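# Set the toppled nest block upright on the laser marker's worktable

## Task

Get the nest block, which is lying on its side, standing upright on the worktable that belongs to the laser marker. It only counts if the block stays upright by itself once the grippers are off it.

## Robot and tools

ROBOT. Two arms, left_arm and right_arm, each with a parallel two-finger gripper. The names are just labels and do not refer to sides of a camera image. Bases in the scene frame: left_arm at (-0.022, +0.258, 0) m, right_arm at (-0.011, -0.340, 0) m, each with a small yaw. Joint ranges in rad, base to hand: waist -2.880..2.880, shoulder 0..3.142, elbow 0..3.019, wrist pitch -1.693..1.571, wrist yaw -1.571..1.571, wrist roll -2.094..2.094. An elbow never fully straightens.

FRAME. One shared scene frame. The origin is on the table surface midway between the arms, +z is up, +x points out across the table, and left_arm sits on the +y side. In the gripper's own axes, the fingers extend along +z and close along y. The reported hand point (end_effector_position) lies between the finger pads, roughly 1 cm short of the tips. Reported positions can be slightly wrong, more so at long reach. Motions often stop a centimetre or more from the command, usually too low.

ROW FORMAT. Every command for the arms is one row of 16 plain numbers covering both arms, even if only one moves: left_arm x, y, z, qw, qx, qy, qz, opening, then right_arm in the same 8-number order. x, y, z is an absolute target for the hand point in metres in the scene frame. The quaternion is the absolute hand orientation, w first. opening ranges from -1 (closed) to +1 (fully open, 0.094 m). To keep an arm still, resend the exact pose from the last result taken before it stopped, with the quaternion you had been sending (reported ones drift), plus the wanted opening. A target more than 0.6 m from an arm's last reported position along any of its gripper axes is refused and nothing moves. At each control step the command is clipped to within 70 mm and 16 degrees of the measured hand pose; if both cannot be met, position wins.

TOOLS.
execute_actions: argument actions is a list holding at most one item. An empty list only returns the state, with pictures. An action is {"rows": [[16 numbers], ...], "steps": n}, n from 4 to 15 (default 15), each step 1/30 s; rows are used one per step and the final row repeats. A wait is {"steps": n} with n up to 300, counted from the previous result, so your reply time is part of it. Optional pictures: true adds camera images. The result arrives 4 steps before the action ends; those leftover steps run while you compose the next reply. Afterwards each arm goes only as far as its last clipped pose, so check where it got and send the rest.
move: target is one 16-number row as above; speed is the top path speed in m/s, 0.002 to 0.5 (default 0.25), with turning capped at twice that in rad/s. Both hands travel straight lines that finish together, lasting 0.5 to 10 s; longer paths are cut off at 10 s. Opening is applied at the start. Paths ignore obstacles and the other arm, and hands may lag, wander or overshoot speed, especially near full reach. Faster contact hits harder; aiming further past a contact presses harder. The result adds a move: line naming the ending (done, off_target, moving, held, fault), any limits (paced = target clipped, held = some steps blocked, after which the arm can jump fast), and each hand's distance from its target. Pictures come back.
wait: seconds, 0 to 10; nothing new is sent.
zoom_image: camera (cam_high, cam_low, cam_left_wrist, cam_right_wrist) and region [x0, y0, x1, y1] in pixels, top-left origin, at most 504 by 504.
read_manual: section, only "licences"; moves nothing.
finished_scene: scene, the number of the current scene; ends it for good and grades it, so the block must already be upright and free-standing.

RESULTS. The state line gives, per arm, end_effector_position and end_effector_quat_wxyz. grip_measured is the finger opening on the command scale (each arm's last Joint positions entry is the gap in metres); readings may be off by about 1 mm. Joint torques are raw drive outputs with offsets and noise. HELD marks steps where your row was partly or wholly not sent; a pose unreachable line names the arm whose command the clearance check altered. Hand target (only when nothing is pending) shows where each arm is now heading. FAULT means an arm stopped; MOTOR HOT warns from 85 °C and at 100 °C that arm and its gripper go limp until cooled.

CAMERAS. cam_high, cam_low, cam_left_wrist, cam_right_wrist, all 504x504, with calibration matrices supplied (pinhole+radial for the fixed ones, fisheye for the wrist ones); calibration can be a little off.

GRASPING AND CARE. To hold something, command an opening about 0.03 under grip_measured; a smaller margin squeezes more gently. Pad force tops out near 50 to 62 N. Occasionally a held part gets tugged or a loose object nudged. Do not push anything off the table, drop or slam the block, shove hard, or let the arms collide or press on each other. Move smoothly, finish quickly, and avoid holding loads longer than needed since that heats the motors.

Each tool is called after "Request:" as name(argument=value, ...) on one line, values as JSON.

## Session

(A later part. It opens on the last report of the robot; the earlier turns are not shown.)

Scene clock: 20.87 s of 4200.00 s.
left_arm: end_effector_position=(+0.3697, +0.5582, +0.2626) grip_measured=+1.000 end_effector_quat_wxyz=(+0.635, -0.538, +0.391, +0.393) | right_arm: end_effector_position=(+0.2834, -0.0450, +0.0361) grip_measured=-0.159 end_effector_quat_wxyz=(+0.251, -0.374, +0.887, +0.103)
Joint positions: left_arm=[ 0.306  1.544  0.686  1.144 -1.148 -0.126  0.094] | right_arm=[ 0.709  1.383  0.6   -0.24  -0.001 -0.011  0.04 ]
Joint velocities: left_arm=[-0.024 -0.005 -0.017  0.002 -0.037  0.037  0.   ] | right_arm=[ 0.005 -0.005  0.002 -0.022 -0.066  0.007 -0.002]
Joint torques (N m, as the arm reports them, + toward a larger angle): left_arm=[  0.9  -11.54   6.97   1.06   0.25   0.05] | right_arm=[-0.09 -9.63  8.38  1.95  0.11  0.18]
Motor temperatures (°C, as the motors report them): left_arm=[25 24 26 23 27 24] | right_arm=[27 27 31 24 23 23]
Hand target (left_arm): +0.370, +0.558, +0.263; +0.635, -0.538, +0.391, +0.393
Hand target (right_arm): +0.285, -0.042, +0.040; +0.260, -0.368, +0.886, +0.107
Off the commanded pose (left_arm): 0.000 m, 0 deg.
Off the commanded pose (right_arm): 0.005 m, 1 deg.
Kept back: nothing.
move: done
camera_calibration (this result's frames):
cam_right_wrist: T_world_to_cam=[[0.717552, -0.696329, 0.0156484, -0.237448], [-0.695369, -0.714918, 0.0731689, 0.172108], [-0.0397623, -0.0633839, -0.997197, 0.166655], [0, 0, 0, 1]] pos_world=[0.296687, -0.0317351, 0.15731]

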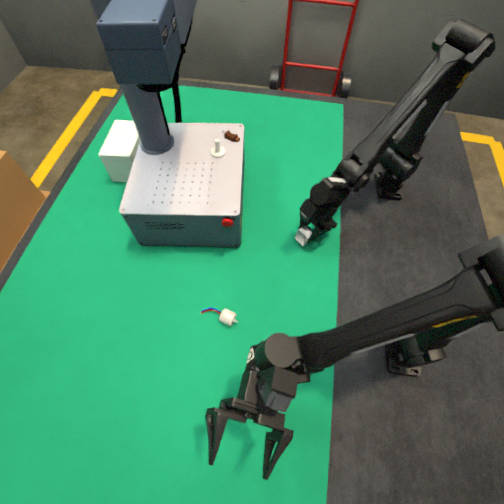

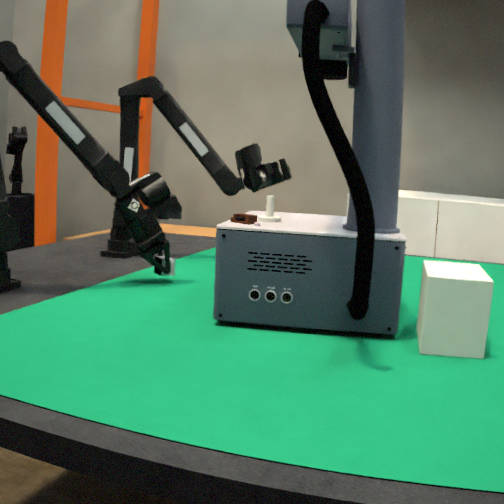

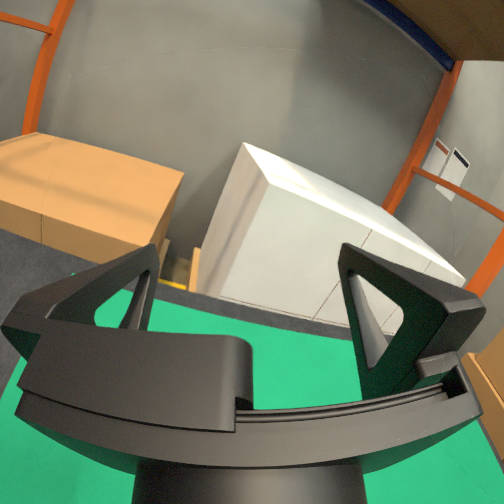

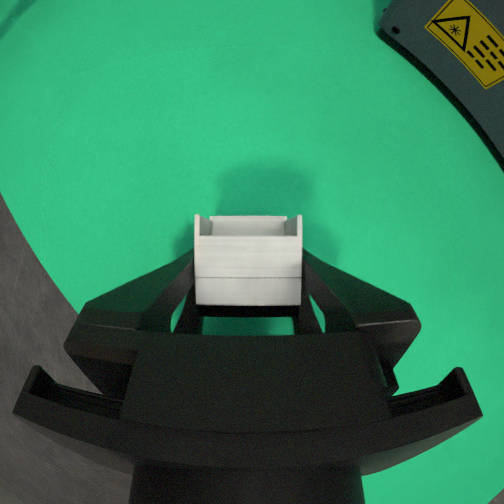

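Request:
move(target=[0.3697,0.5582,0.2626,0.635,-0.538,0.391,0.393,1,0.286,-0.043,0.016,0.26,-0.368,0.887,0.108,-0.2], speed=0.04)

Scene clock: 21.90 s of 4200.00 s.
left_arm: end_effector_position=(+0.3697, +0.5582, +0.2626) grip_measured=+1.000 end_effector_quat_wxyz=(+0.635, -0.538, +0.391, +0.393) | right_arm: end_effector_position=(+0.2864, -0.0420, +0.0192) grip_measured=-0.159 end_effector_quat_wxyz=(+0.258, -0.372, +0.885, +0.106)
Joint positions: left_arm=[ 0.306  1.544  0.686  1.144 -1.148 -0.126  0.094] | right_arm=[ 0.709  1.437  0.582 -0.15  -0.001 -0.01   0.04 ]
Joint velocities: left_arm=[-0.015 -0.015  0.002 -0.012 -0.066 -0.051  0.   ] | right_arm=[ 0.005 -0.015  0.002 -0.007  0.007 -0.037 -0.   ]
Joint torques (N m, as the arm reports them, + toward a larger angle): left_arm=[  0.77 -11.04   7.03   0.94   0.27   0.07] | right_arm=[-0.42 -8.86  7.29  2.11 -0.03  0.16]
Motor temperatures (°C, as the motors report them): left_arm=[25 24 26 23 27 24] | right_arm=[27 27 30 24 23 23]
Hand target (left_arm): +0.370, +0.558, +0.263; +0.635, -0.538, +0.391, +0.393
Hand target (right_arm): +0.286, -0.043, +0.016; +0.260, -0.368, +0.886, +0.108
Off the commanded pose (left_arm): 0.000 m, 0 deg.
Off the commanded pose (right_arm): 0.003 m, 1 deg.
Kept back: nothing.
move: done
camera_calibration (this result's frames):
cam_right_wrist: T_world_to_cam=[[0.716912, -0.696991, 0.0154926, -0.237087], [-0.696612, -0.715286, 0.055655, 0.17826], [-0.0277094, -0.0506921, -0.99833, 0.147235], [0, 0, 0, 1]] pos_world=[0.298229, -0.0302771, 0.140741]

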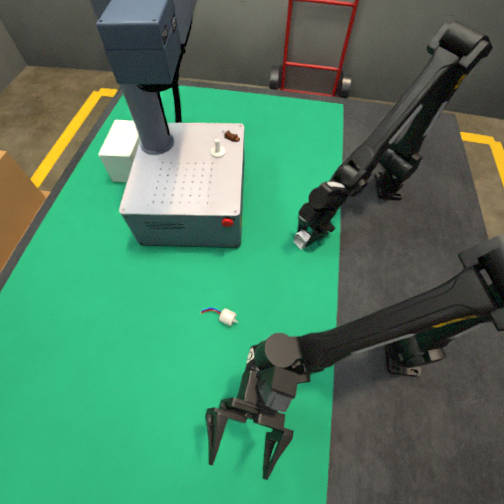

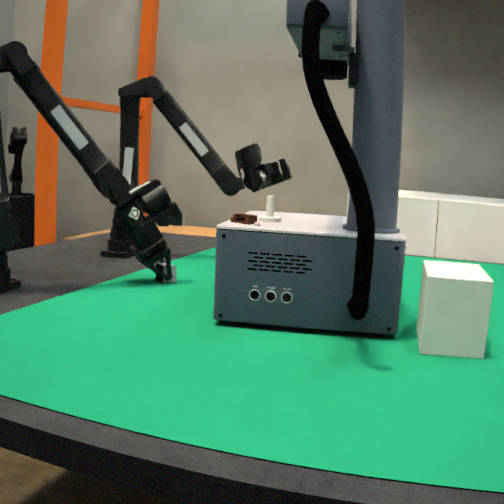

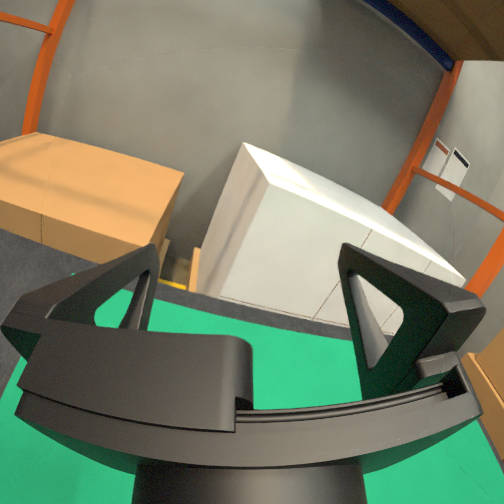

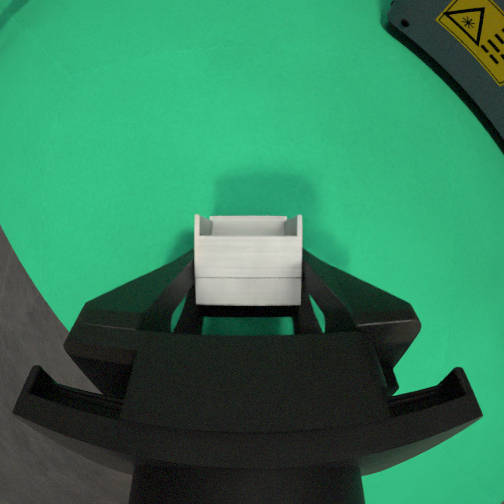

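Request:
execute_actions(actions=[{"rows":[[0.3697,0.5582,0.2626,0.635,-0.538,0.391,0.393,1,0.286,-0.043,0.016,0.26,-0.368,0.887,0.108,0.4]],"steps":8}])

Request:
move(target=[0.3697,0.5582,0.2626,0.635,-0.538,0.391,0.393,1,0.3,-0.029,0.075,0.26,-0.368,0.887,0.108,0.4])

Request:
move(target=[0.3697,0.5582,0.2626,0.635,-0.538,0.391,0.393,1,0.308,-0.021,0.05,-0.208,-0.373,0.9,-0.086,0.4])

Scene clock: 22.20 s of 4200.00 s.
left_arm: end_effector_position=(+0.3697, +0.5582, +0.2626) grip_measured=+1.000 end_effector_quat_wxyz=(+0.635, -0.538, +0.391, +0.393) | right_arm: end_effector_position=(+0.2869, -0.0415, +0.0197) grip_measured=+0.391 end_effector_quat_wxyz=(+0.260, -0.372, +0.885, +0.107)
Joint positions: left_arm=[ 0.306  1.544  0.686  1.144 -1.148 -0.126  0.094] | right_arm=[ 0.709  1.437  0.582 -0.147 -0.001 -0.01   0.065]
Joint velocities: left_arm=[-0.015 -0.005 -0.012 -0.002 -0.037 -0.066  0.   ] | right_arm=[ 0.005 -0.005 -0.002 -0.002  0.007 -0.051  0.012]
Joint torques (N m, as the arm reports them, + toward a larger angle): left_arm=[  0.46 -11.38   6.88   0.92   0.26   0.04] | right_arm=[-0.46 -9.46  7.04  1.89 -0.02  0.17]
Motor temperatures (°C, as the motors report them): left_arm=[25 24 26 23 27 24] | right_arm=[27 27 30 24 23 23]
Steps of this call (steps 1 to 5: nothing new was sent; steps 6 to 9: the first 4 steps of this action). Readings (end_effector_position):
6: left_arm (+0.3697, +0.5582, +0.2626) | right_arm (+0.2865, -0.0420, +0.0193)
7: left_arm (+0.3697, +0.5582, +0.2626) | right_arm (+0.2866, -0.0418, +0.0194)
9: the state above

Scene clock: 23.23 s of 4200.00 s.
left_arm: end_effector_position=(+0.3697, +0.5582, +0.2626) grip_measured=+1.000 end_effector_quat_wxyz=(+0.635, -0.538, +0.391, +0.393) | right_arm: end_effector_position=(+0.2889, -0.0396, +0.0619) grip_measured=+0.398 end_effector_quat_wxyz=(+0.250, -0.373, +0.888, +0.103)
Joint positions: left_arm=[ 0.306  1.544  0.686  1.144 -1.148 -0.126  0.094] | right_arm=[ 0.709  1.342  0.653 -0.336 -0.001 -0.01   0.066]
Joint velocities: left_arm=[ 0.005 -0.005  0.002  0.002  0.037 -0.066  0.   ] | right_arm=[-0.005 -0.005 -0.002 -0.002  0.051 -0.037 -0.   ]
Joint torques (N m, as the arm reports them, + toward a larger angle): left_arm=[  1.1  -11.46   6.96   0.91   0.23   0.07] | right_arm=[-0.45 -8.58 12.56  0.87 -0.04  0.16]
Motor temperatures (°C, as the motors report them): left_arm=[25 24 26 23 27 24] | right_arm=[27 27 31 24 23 23]
Hand target (left_arm): +0.370, +0.558, +0.263; +0.635, -0.538, +0.391, +0.393
Hand target (right_arm): +0.300, -0.029, +0.076; +0.260, -0.368, +0.886, +0.108
Off your previous action's commanded pose (left_arm): 0.000 m, 0 deg at its last step (step 4 of this call).
Off your previous action's commanded pose (right_arm): 0.004 m, 1 deg at its last step (step 4 of this call).
Off the commanded pose (left_arm): 0.000 m, 0 deg.
Off the commanded pose (right_arm): 0.020 m, 1 deg.
Kept back: nothing.
move: off_target (right_arm)
camera_calibration (this result's frames):
cam_right_wrist: T_world_to_cam=[[0.717128, -0.696776, 0.0152185, -0.237832], [-0.695693, -0.714366, 0.0754471, 0.177892], [-0.0416981, -0.0646927, -0.997034, 0.193432], [0, 0, 0, 1]] pos_world=[0.30238, -0.0261222, 0.183057]

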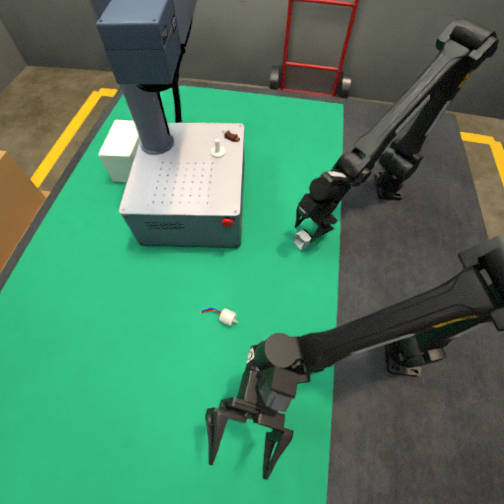

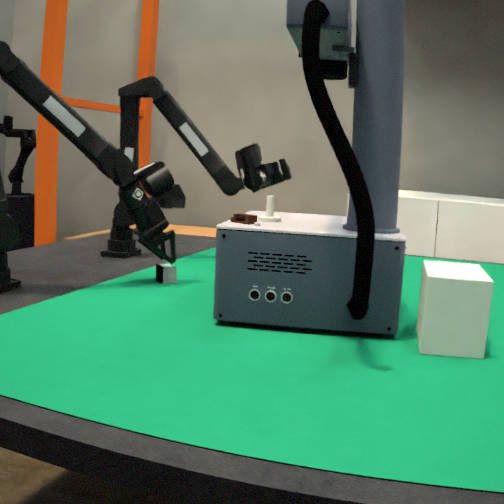

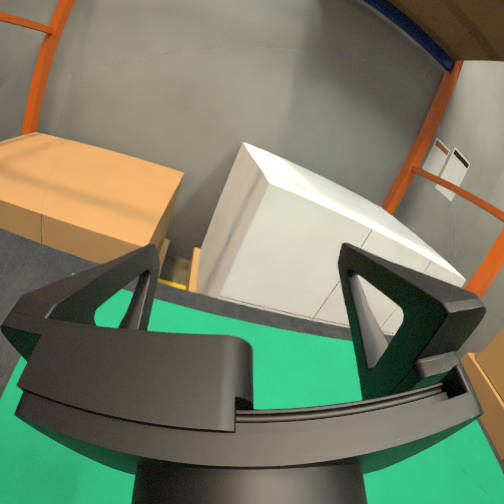

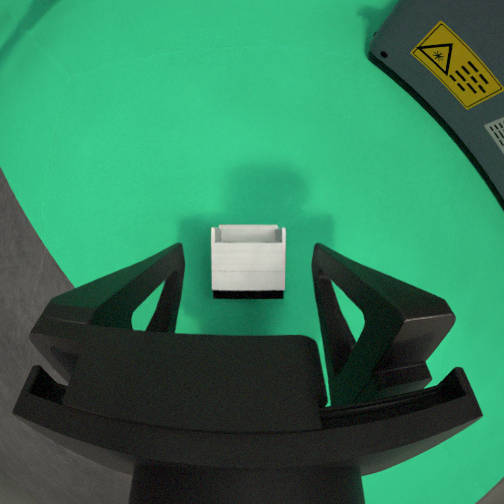

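Scene clock: 25.70 s of 4200.00 s.
left_arm: end_effector_position=(+0.3697, +0.5582, +0.2626) grip_measured=+1.000 end_effector_quat_wxyz=(+0.635, -0.538, +0.391, +0.393) | right_arm: end_effector_position=(+0.2963, -0.0321, +0.0448) grip_measured=+0.398 end_effector_quat_wxyz=(-0.217, -0.377, +0.896, -0.088)
Joint positions: left_arm=[ 0.306  1.544  0.686  1.144 -1.148 -0.126  0.094] | right_arm=[ 0.709  1.933  1.392 -1.501 -0.001 -0.01   0.066]
Joint velocities: left_arm=[-0.005 -0.005 -0.007 -0.012  0.022  0.007  0.   ] | right_arm=[-0.005  0.005 -0.027 -0.027 -0.007  0.037 -0.001]
Joint torques (N m, as the arm reports them, + toward a larger angle): left_arm=[  0.83 -10.9    6.96   1.11   0.24   0.08] | right_arm=[ -0.39 -15.53  12.25  -1.21   0.02   0.16]
Motor temperatures (°C, as the motors report them): left_arm=[25 24 26 23 27 24] | right_arm=[27 27 31 24 23 23]
Hand target (left_arm): +0.370, +0.558, +0.263; +0.635, -0.538, +0.391, +0.393
Hand target (right_arm): +0.307, -0.022, +0.049; -0.208, -0.373, +0.900, -0.086
Off the commanded pose (left_arm): 0.000 m, 0 deg.
Off the commanded pose (right_arm): 0.017 m, 1 deg.
Kept back: nothing.
move: off_target (right_arm)
camera_calibration (this result's frames):
cam_right_wrist: T_world_to_cam=[[0.721593, -0.692307, -0.00390061, -0.238043], [-0.315509, -0.33386, 0.888252, 0.0528928], [-0.616245, -0.639725, -0.45934, 0.304879], [0, 0, 0, 1]] pos_world=[0.376338, 0.0478984, 0.0921324]

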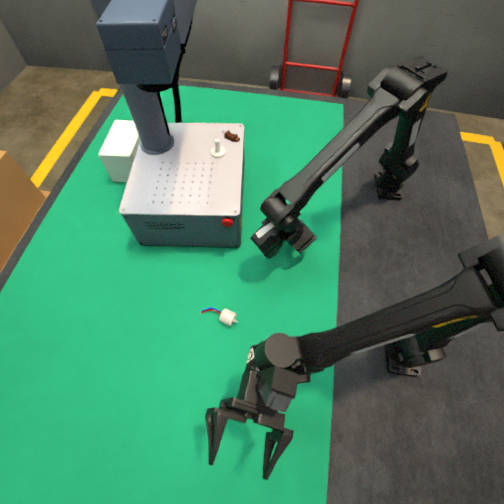

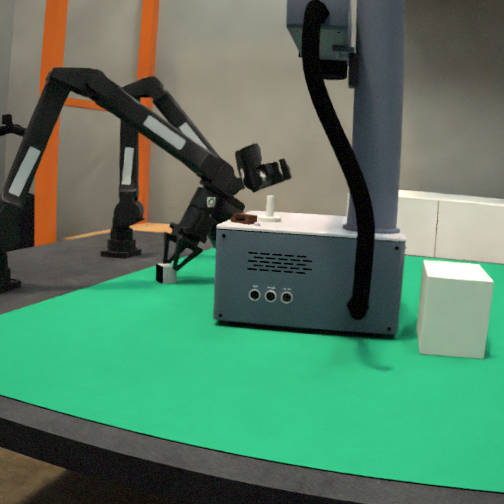

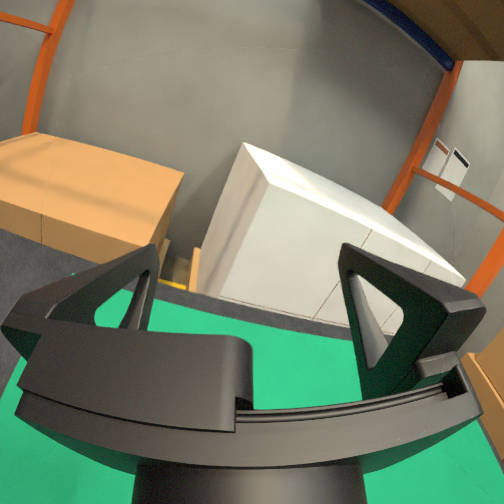

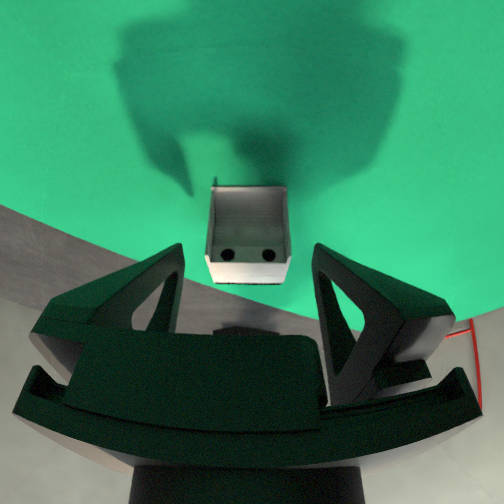

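Request:
move(target=[0.3697,0.5582,0.2626,0.635,-0.538,0.391,0.393,1,0.301,-0.028,0.025,-0.24,-0.37,0.893,-0.099,0.4], speed=0.08)

Scene clock: 26.77 s of 4200.00 s.
left_arm: end_effector_position=(+0.3697, +0.5582, +0.2626) grip_measured=+1.000 end_effector_quat_wxyz=(+0.635, -0.538, +0.391, +0.393) | right_arm: end_effector_position=(+0.2910, -0.0374, +0.0210) grip_measured=+0.398 end_effector_quat_wxyz=(-0.247, -0.373, +0.889, -0.100)
Joint positions: left_arm=[ 0.306  1.544  0.686  1.144 -1.148 -0.126  0.094] | right_arm=[ 0.709  1.994  1.392 -1.509 -0.001 -0.01   0.066]
Joint velocities: left_arm=[-0.024 -0.005 -0.002  0.007 -0.051  0.037  0.   ] | right_arm=[-0.024 -0.024  0.007 -0.012 -0.022  0.037 -0.001]
Joint torques (N m, as the arm reports them, + toward a larger angle): left_arm=[  1.23 -11.3    7.01   1.06   0.24   0.07] | right_arm=[ -0.44 -16.28  11.12  -1.22   0.     0.17]
Motor temperatures (°C, as the motors report them): left_arm=[25 24 26 23 27 24] | right_arm=[27 27 31 24 23 23]
Hand target (left_arm): +0.370, +0.558, +0.263; +0.635, -0.538, +0.391, +0.393
Hand target (right_arm): +0.301, -0.028, +0.025; -0.239, -0.370, +0.892, -0.099
Off the commanded pose (left_arm): 0.000 m, 0 deg.
Off the commanded pose (right_arm): 0.014 m, 1 deg.
Kept back: nothing.
move: off_target (right_arm)
camera_calibration (this result's frames):
cam_right_wrist: T_world_to_cam=[[0.721373, -0.692527, -0.00526802, -0.237899], [-0.272163, -0.290478, 0.91736, 0.0589594], [-0.636827, -0.660325, -0.398023, 0.291198], [0, 0, 0, 1]] pos_world=[0.373103, 0.0446604, 0.0605633]

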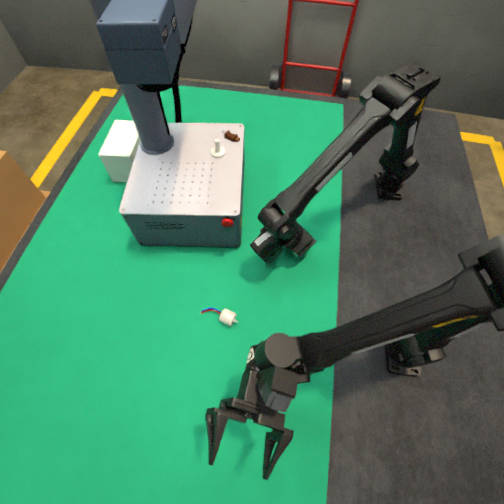

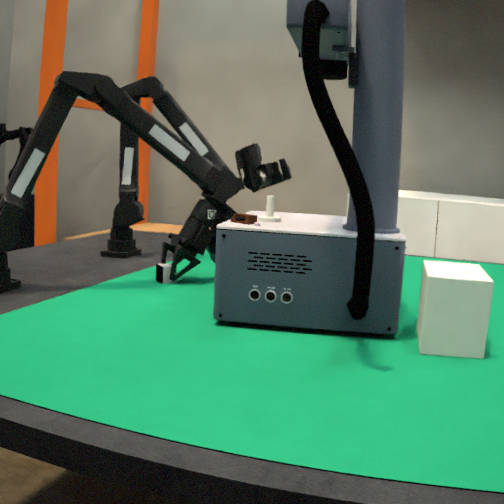

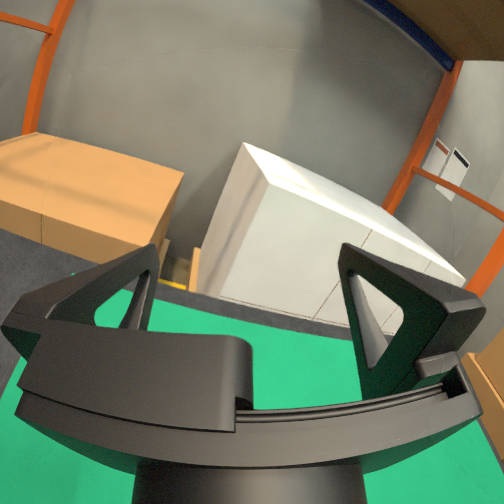

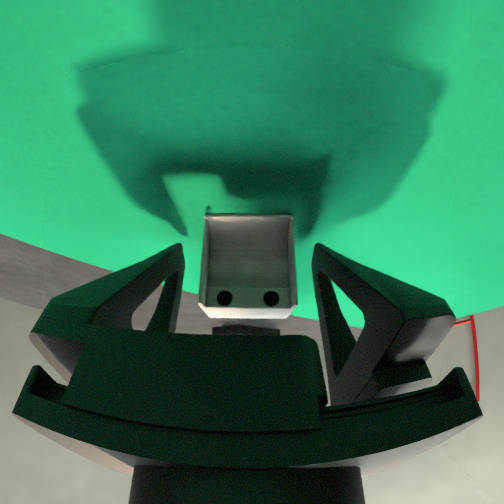

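Request:
execute_actions(actions=[{"rows":[[0.3697,0.5582,0.2626,0.635,-0.538,0.391,0.393,1,0.301,-0.028,0.025,-0.24,-0.37,0.893,-0.099,-0.2]],"steps":12}])

Request:
move(target=[0.3697,0.5582,0.2626,0.635,-0.538,0.391,0.393,1,0.41,-0.08,0.31,0.5,-0.15,0.849,0.088,-0.2], speed=0.35)

Request:
move(target=[0.3697,0.5582,0.2626,0.635,-0.538,0.391,0.393,1,0.65,-0.06,0.265,0.5,-0.15,0.849,0.088,-0.2])

Scene clock: 27.23 s of 4200.00 s.
left_arm: end_effector_position=(+0.3697, +0.5582, +0.2626) grip_measured=+1.000 end_effector_quat_wxyz=(+0.635, -0.538, +0.391, +0.393) | right_arm: end_effector_position=(+0.2910, -0.0375, +0.0210) grip_measured=-0.159 end_effector_quat_wxyz=(-0.247, -0.373, +0.888, -0.100)
Joint positions: left_arm=[ 0.306  1.544  0.686  1.144 -1.148 -0.126  0.094] | right_arm=[ 0.709  1.994  1.392 -1.509 -0.001 -0.01   0.04 ]
Joint velocities: left_arm=[-0.005 -0.005 -0.007  0.007  0.051  0.037  0.   ] | right_arm=[ 0.024 -0.005  0.012  0.022 -0.022  0.022 -0.   ]
Joint torques (N m, as the arm reports them, + toward a larger angle): left_arm=[  1.22 -10.73   7.03   1.06   0.23   0.07] | right_arm=[ -0.42 -16.43  11.36  -1.48   0.01   0.17]
Motor temperatures (°C, as the motors report them): left_arm=[25 24 26 23 27 24] | right_arm=[27 27 31 24 23 23]
Steps of this call (steps 1 to 6: nothing new was sent; steps 7 to 14: the first 8 steps of this action). Readings (end_effector_position):
7: left_arm (+0.3697, +0.5582, +0.2626) | right_arm (+0.2909, -0.0375, +0.0210)
8: left_arm (+0.3697, +0.5582, +0.2626) | right_arm (+0.2909, -0.0375, +0.0210)
10: left_arm (+0.3697, +0.5582, +0.2626) | right_arm (+0.2910, -0.0375, +0.0210)
14: the state above

Scene clock: 30.27 s of 4200.00 s.
left_arm: end_effector_position=(+0.3697, +0.5582, +0.2626) grip_measured=+1.000 end_effector_quat_wxyz=(+0.635, -0.538, +0.391, +0.393) | right_arm: end_effector_position=(+0.4103, -0.0764, +0.3088) grip_measured=-0.159 end_effector_quat_wxyz=(+0.491, -0.160, +0.852, +0.085)
Joint positions: left_arm=[ 0.306  1.544  0.686  1.144 -1.148 -0.126  0.094] | right_arm=[ 0.568  1.108  0.934 -0.372  0.248  0.134  0.04 ]
Joint velocities: left_arm=[-0.005  0.005 -0.007 -0.002  0.037 -0.051  0.   ] | right_arm=[-0.005 -0.005 -0.012  0.002  0.066  0.022 -0.001]
Joint torques (N m, as the arm reports them, + toward a larger angle): left_arm=[  0.55 -11.6    6.9    0.94   0.23   0.08] | right_arm=[-0.88 -8.55 10.84  2.67  0.24  0.18]
Motor temperatures (°C, as the motors report them): left_arm=[25 24 26 23 27 24] | right_arm=[27 27 31 24 23 23]
Hand target (left_arm): +0.370, +0.558, +0.263; +0.635, -0.538, +0.391, +0.393
Hand target (right_arm): +0.411, -0.080, +0.311; +0.499, -0.149, +0.849, +0.088
Off your previous action's commanded pose (left_arm): 0.000 m, 0 deg at its last step (step 4 of this call).
Off your previous action's commanded pose (right_arm): 0.014 m, 1 deg at its last step (step 4 of this call).
Off the commanded pose (left_arm): 0.000 m, 0 deg.
Off the commanded pose (right_arm): 0.004 m, 2 deg.
Kept back: nothing.
move: done
camera_calibration (this result's frames):
cam_right_wrist: T_world_to_cam=[[0.353838, -0.934985, 0.0245209, -0.226385], [-0.84974, -0.332312, -0.409281, 0.459503], [0.39082, 0.123983, -0.912079, 0.25297], [0, 0, 0, 1]] pos_world=[0.371696, -0.0903318, 0.424345]

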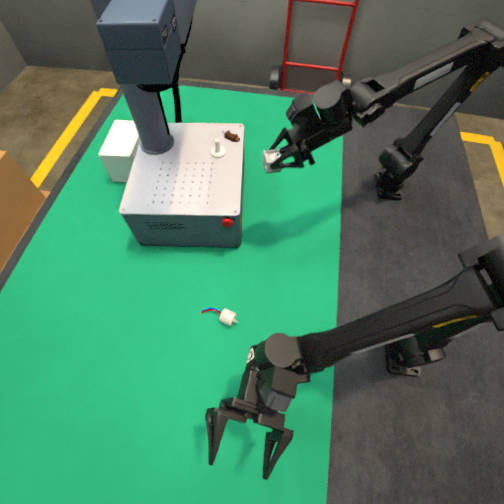

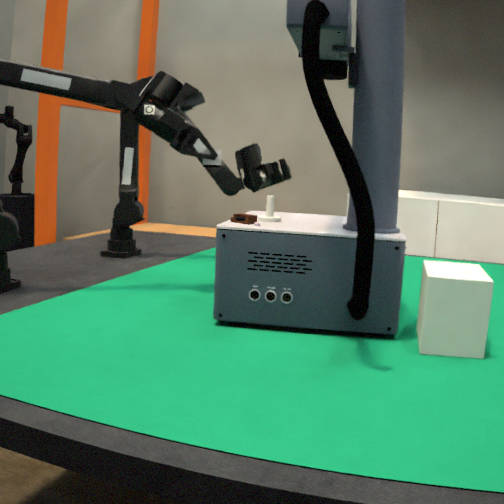

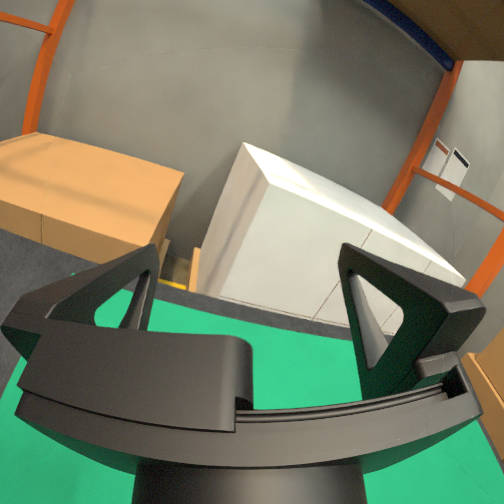

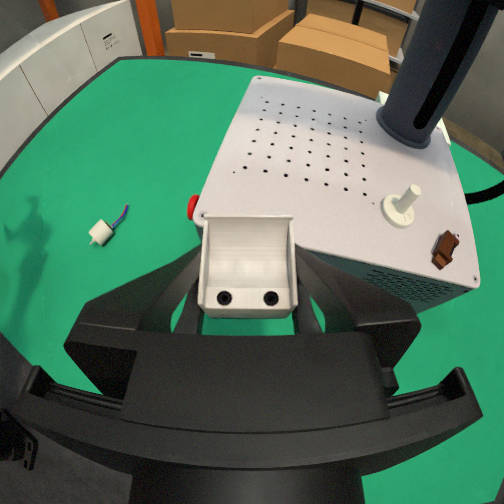

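Scene clock: 31.70 s of 4200.00 s.
left_arm: end_effector_position=(+0.3697, +0.5582, +0.2626) grip_measured=+1.000 end_effector_quat_wxyz=(+0.635, -0.538, +0.391, +0.393) | right_arm: end_effector_position=(+0.6291, -0.0730, +0.2167) grip_measured=-0.159 end_effector_quat_wxyz=(+0.461, -0.149, +0.871, +0.081)
Joint positions: left_arm=[ 0.306  1.544  0.686  1.144 -1.148 -0.126  0.094] | right_arm=[ 0.332  1.696  1.312 -0.214  0.055  0.041  0.04 ]
Joint velocities: left_arm=[0.005 0.015 0.017 0.007 0.007 0.022 0.   ] | right_arm=[ 0.005 -0.015 -0.012  0.022 -0.022 -0.037  0.001]
Joint torques (N m, as the arm reports them, + toward a larger angle): left_arm=[  0.94 -10.73   7.09   0.98   0.23   0.07] | right_arm=[ -0.33 -17.2   17.61   2.51  -0.1   -0.08]
Motor temperatures (°C, as the motors report them): left_arm=[25 24 26 23 27 24] | right_arm=[27 27 32 24 23 23]
Hand target (left_arm): +0.370, +0.558, +0.263; +0.635, -0.538, +0.391, +0.393
Hand target (right_arm): +0.647, -0.065, +0.263; +0.500, -0.149, +0.849, +0.089
Off the commanded pose (left_arm): 0.000 m, 0 deg.
Off the commanded pose (right_arm): 0.054 m, 5 deg.
Kept back: nothing.
move: off_target (right_arm)
camera_calibration (this result's frames):
cam_right_wrist: T_world_to_cam=[[0.333478, -0.942719, 0.00854704, -0.282624], [-0.883705, -0.315735, -0.345509, 0.617598], [0.328417, 0.107667, -0.938376, 0.126832], [0, 0, 0, 1]] pos_world=[0.598369, -0.0850933, 0.334818]

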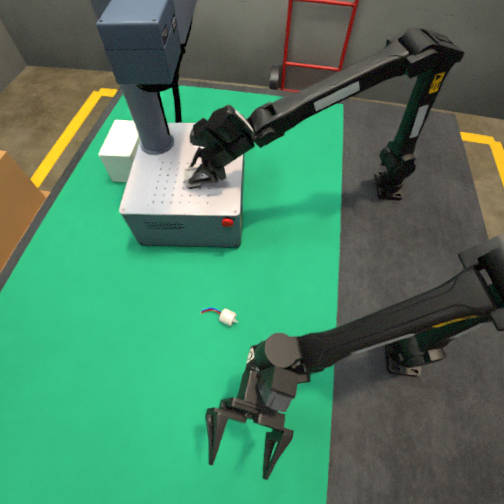

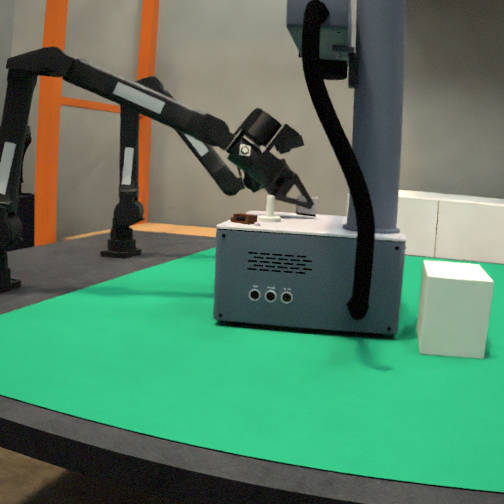

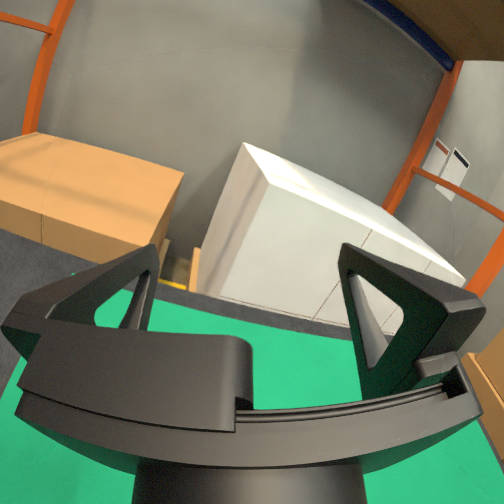

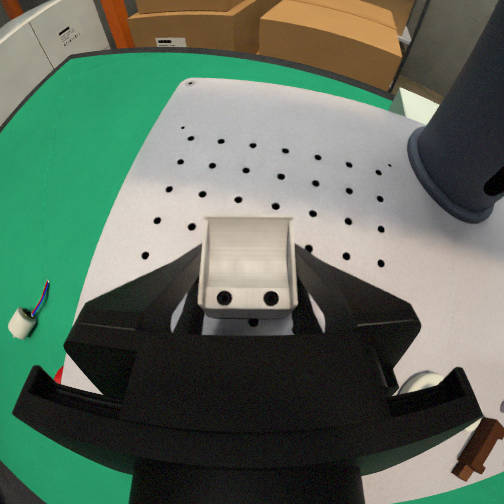

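Request:
move(target=[0.3697,0.5582,0.2626,0.635,-0.538,0.391,0.393,1,0.65,-0.063,0.215,0.5,-0.15,0.849,0.088,-0.2], speed=0.03)

Request:
zoom_image(camera="cam_low", region=[240, 160, 350, 240])

Scene clock: 34.83 s of 4200.00 s.
left_arm: end_effector_position=(+0.3697, +0.5582, +0.2626) grip_measured=+1.000 end_effector_quat_wxyz=(+0.635, -0.538, +0.391, +0.393) | right_arm: end_effector_position=(+0.6448, -0.0662, +0.2149) grip_measured=-0.159 end_effector_quat_wxyz=(+0.492, -0.146, +0.854, +0.088)
Joint positions: left_arm=[ 0.306  1.544  0.686  1.144 -1.148 -0.126  0.094] | right_arm=[ 0.332  1.731  1.312 -0.106  0.055  0.04   0.04 ]
Joint velocities: left_arm=[-0.005 -0.015  0.002 -0.002 -0.066 -0.066  0.   ] | right_arm=[ 0.005 -0.005  0.012 -0.002 -0.051  0.007  0.   ]
Joint torques (N m, as the arm reports them, + toward a larger angle): left_arm=[  1.04 -11.12   7.01   0.94   0.25   0.06] | right_arm=[ -0.33 -16.51  11.65   2.71  -0.09  -0.04]
Motor temperatures (°C, as the motors report them): left_arm=[25 24 26 23 27 24] | right_arm=[27 27 32 24 23 23]
Hand target (left_arm): +0.370, +0.558, +0.263; +0.635, -0.538, +0.391, +0.393
Hand target (right_arm): +0.650, -0.063, +0.215; +0.500, -0.150, +0.849, +0.088
Off the commanded pose (left_arm): 0.000 m, 0 deg.
Off the commanded pose (right_arm): 0.006 m, 1 deg.
Kept back: nothing.
move: done
camera_calibration (this result's frames):
cam_right_wrist: T_world_to_cam=[[0.333796, -0.942633, 0.00488528, -0.280843], [-0.858218, -0.306039, -0.41207, 0.631503], [0.389926, 0.133355, -0.911139, 0.0754586], [0, 0, 0, 1]] pos_world=[0.606288, -0.0815303, 0.330349]

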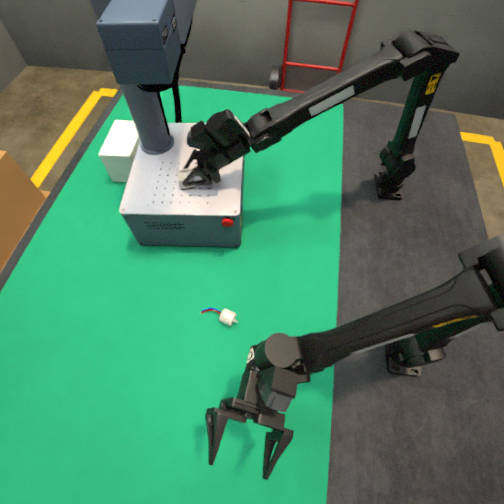

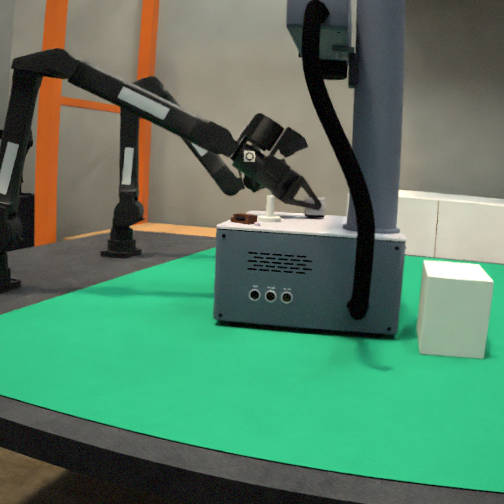

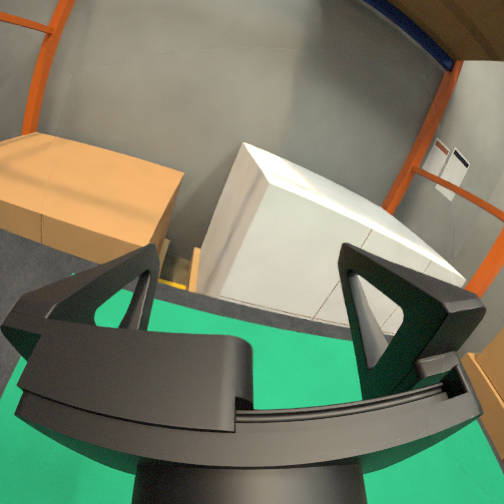

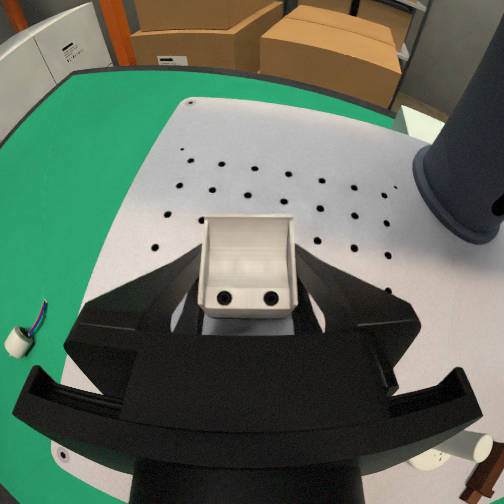

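Region (240, 160, 350, 240) of cam_low's 504x504 image, scaled by 4.582, with more detail than that image has; it fills the top 367 rows of this view, and the rest is white.

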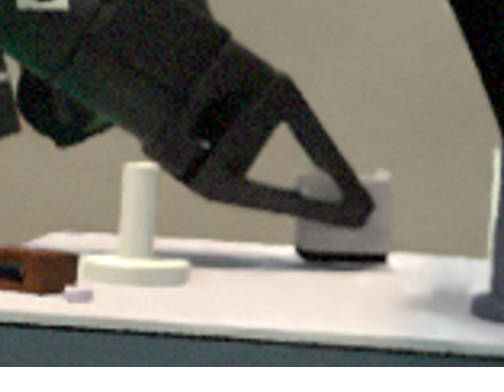

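Request:
execute_actions(actions=[{"rows":[[0.3697,0.5582,0.2626,0.635,-0.538,0.391,0.393,1,0.652,-0.062,0.205,0.494,-0.15,0.852,0.087,-0.2]]}])

Request:
execute_actions(actions=[{"rows":[[0.3697,0.5582,0.2626,0.635,-0.538,0.391,0.393,1,0.652,-0.062,0.208,0.494,-0.15,0.852,0.087,0.3]],"steps":8}])

Request:
move(target=[0.3697,0.5582,0.2626,0.635,-0.538,0.391,0.393,1,0.57,-0.09,0.3,0.5,-0.15,0.849,0.088,0.3])

Scene clock: 35.40 s of 4200.00 s.
left_arm: end_effector_position=(+0.3697, +0.5582, +0.2626) grip_measured=+1.000 end_effector_quat_wxyz=(+0.635, -0.538, +0.391, +0.393) | right_arm: end_effector_position=(+0.6461, -0.0656, +0.2108) grip_measured=-0.159 end_effector_quat_wxyz=(+0.491, -0.146, +0.854, +0.088)
Joint positions: left_arm=[ 0.306  1.544  0.686  1.144 -1.148 -0.126  0.094] | right_arm=[ 0.332  1.739  1.312 -0.1    0.055  0.039  0.04 ]
Joint velocities: left_arm=[-0.005 -0.005 -0.007 -0.017  0.022 -0.022  0.   ] | right_arm=[ 0.005 -0.005 -0.017  0.027  0.007 -0.051  0.   ]
Joint torques (N m, as the arm reports them, + toward a larger angle): left_arm=[  0.52 -11.32   7.17   1.01   0.24   0.07] | right_arm=[ -0.22 -15.6   11.58   2.57  -0.1   -0.03]
Motor temperatures (°C, as the motors report them): left_arm=[25 24 26 23 27 24] | right_arm=[27 27 32 24 23 23]
Steps of this call (steps 1 to 6: nothing new was sent; steps 7 to 17: the first 11 steps of this action). Readings (end_effector_position):
7: left_arm (+0.3697, +0.5582, +0.2626) | right_arm (+0.6449, -0.0662, +0.2145)
8: left_arm (+0.3697, +0.5582, +0.2626) | right_arm (+0.6451, -0.0660, +0.2140)
10: left_arm (+0.3697, +0.5582, +0.2626) | right_arm (+0.6455, -0.0659, +0.2109)
14: left_arm (+0.3697, +0.5582, +0.2626) | right_arm (+0.6461, -0.0656, +0.2108)
17: the state above

Scene clock: 35.67 s of 4200.00 s.
left_arm: end_effector_position=(+0.3697, +0.5582, +0.2626) grip_measured=+1.000 end_effector_quat_wxyz=(+0.635, -0.538, +0.391, +0.393) | right_arm: end_effector_position=(+0.6461, -0.0656, +0.2108) grip_measured=+0.294 end_effector_quat_wxyz=(+0.491, -0.146, +0.854, +0.088)
Joint positions: left_arm=[ 0.306  1.544  0.686  1.144 -1.148 -0.126  0.094] | right_arm=[ 0.332  1.739  1.312 -0.1    0.055  0.039  0.061]
Joint velocities: left_arm=[-0.015 -0.005 -0.002 -0.002  0.081  0.051  0.   ] | right_arm=[0.005 0.015 0.007 0.012 0.022 0.007 0.007]
Joint torques (N m, as the arm reports them, + toward a larger angle): left_arm=[  0.65 -11.41   7.1    0.96   0.24   0.06] | right_arm=[ -0.5  -15.27  12.     2.15  -0.08  -0.02]
Motor temperatures (°C, as the motors report them): left_arm=[25 24 26 23 27 24] | right_arm=[27 27 32 24 23 23]
Off your previous action's commanded pose (left_arm): 0.000 m, 0 deg at its last step (step 4 of this call).
Off your previous action's commanded pose (right_arm): 0.009 m, 1 deg at its last step (step 4 of this call).
Steps of this call (steps 1 to 4: the last 4 steps of your previous action; steps 5 to 8: the first 4 steps of this action). Readings (end_effector_position):
5: left_arm (+0.3697, +0.5582, +0.2626) | right_arm (+0.6461, -0.0656, +0.2108)
6: left_arm (+0.3697, +0.5582, +0.2626) | right_arm (+0.6461, -0.0656, +0.2108)
8: the state above

Scene clock: 37.10 s of 4200.00 s.
left_arm: end_effector_position=(+0.3697, +0.5582, +0.2626) grip_measured=+1.000 end_effector_quat_wxyz=(+0.635, -0.538, +0.391, +0.393) | right_arm: end_effector_position=(+0.5721, -0.0916, +0.3230) grip_measured=+0.298 end_effector_quat_wxyz=(+0.517, -0.145, +0.839, +0.093)
Joint positions: left_arm=[ 0.306  1.544  0.686  1.144 -1.148 -0.126  0.094] | right_arm=[ 0.344  1.444  1.23  -0.252  0.064  0.039  0.061]
Joint velocities: left_arm=[-0.005  0.005  0.002 -0.002 -0.007 -0.051  0.   ] | right_arm=[ 0.005 -0.005  0.007  0.007  0.007  0.022 -0.   ]
Joint torques (N m, as the arm reports them, + toward a larger angle): left_arm=[  1.07 -11.18   7.07   0.91   0.26   0.07] | right_arm=[  0.17 -11.81  10.28   1.36   0.14   0.04]
Motor temperatures (°C, as the motors report them): left_arm=[25 24 26 23 27 24] | right_arm=[27 27 32 24 23 23]
Hand target (left_arm): +0.370, +0.558, +0.263; +0.635, -0.538, +0.391, +0.393
Hand target (right_arm): +0.570, -0.089, +0.302; +0.500, -0.150, +0.848, +0.088
Off your previous action's commanded pose (left_arm): 0.000 m, 0 deg at its last step (step 4 of this call).
Off your previous action's commanded pose (right_arm): 0.007 m, 1 deg at its last step (step 4 of this call).
Off the commanded pose (left_arm): 0.000 m, 0 deg.
Off the commanded pose (right_arm): 0.023 m, 2 deg.
Kept back: nothing.
move: off_target (right_arm)
camera_calibration (this result's frames):
cam_right_wrist: T_world_to_cam=[[0.336552, -0.941649, 0.00546938, -0.282701], [-0.8328, -0.30035, -0.46501, 0.608987], [0.439519, 0.151945, -0.885288, 0.170649], [0, 0, 0, 1]] pos_world=[0.527305, -0.109226, 0.435805]

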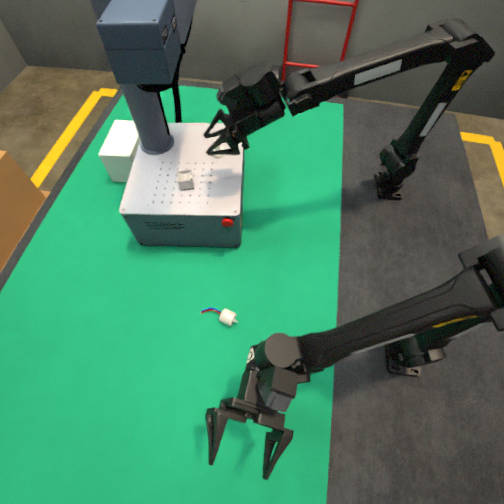

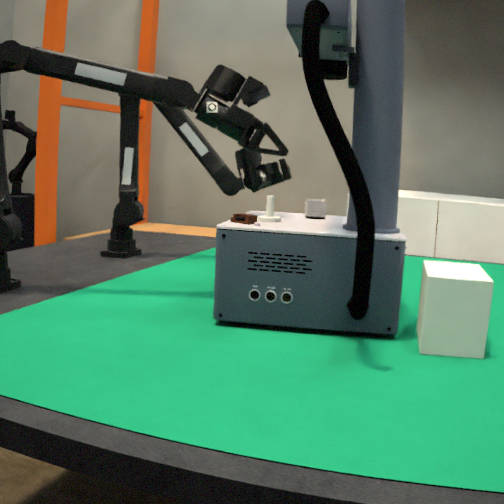

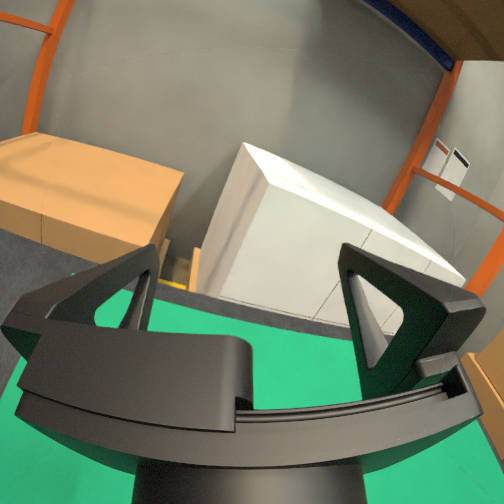

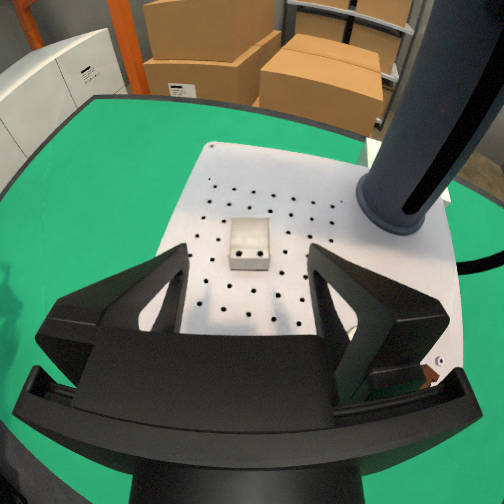

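Request:
finished_scene(scene=1)

The scene is finished: the task was done.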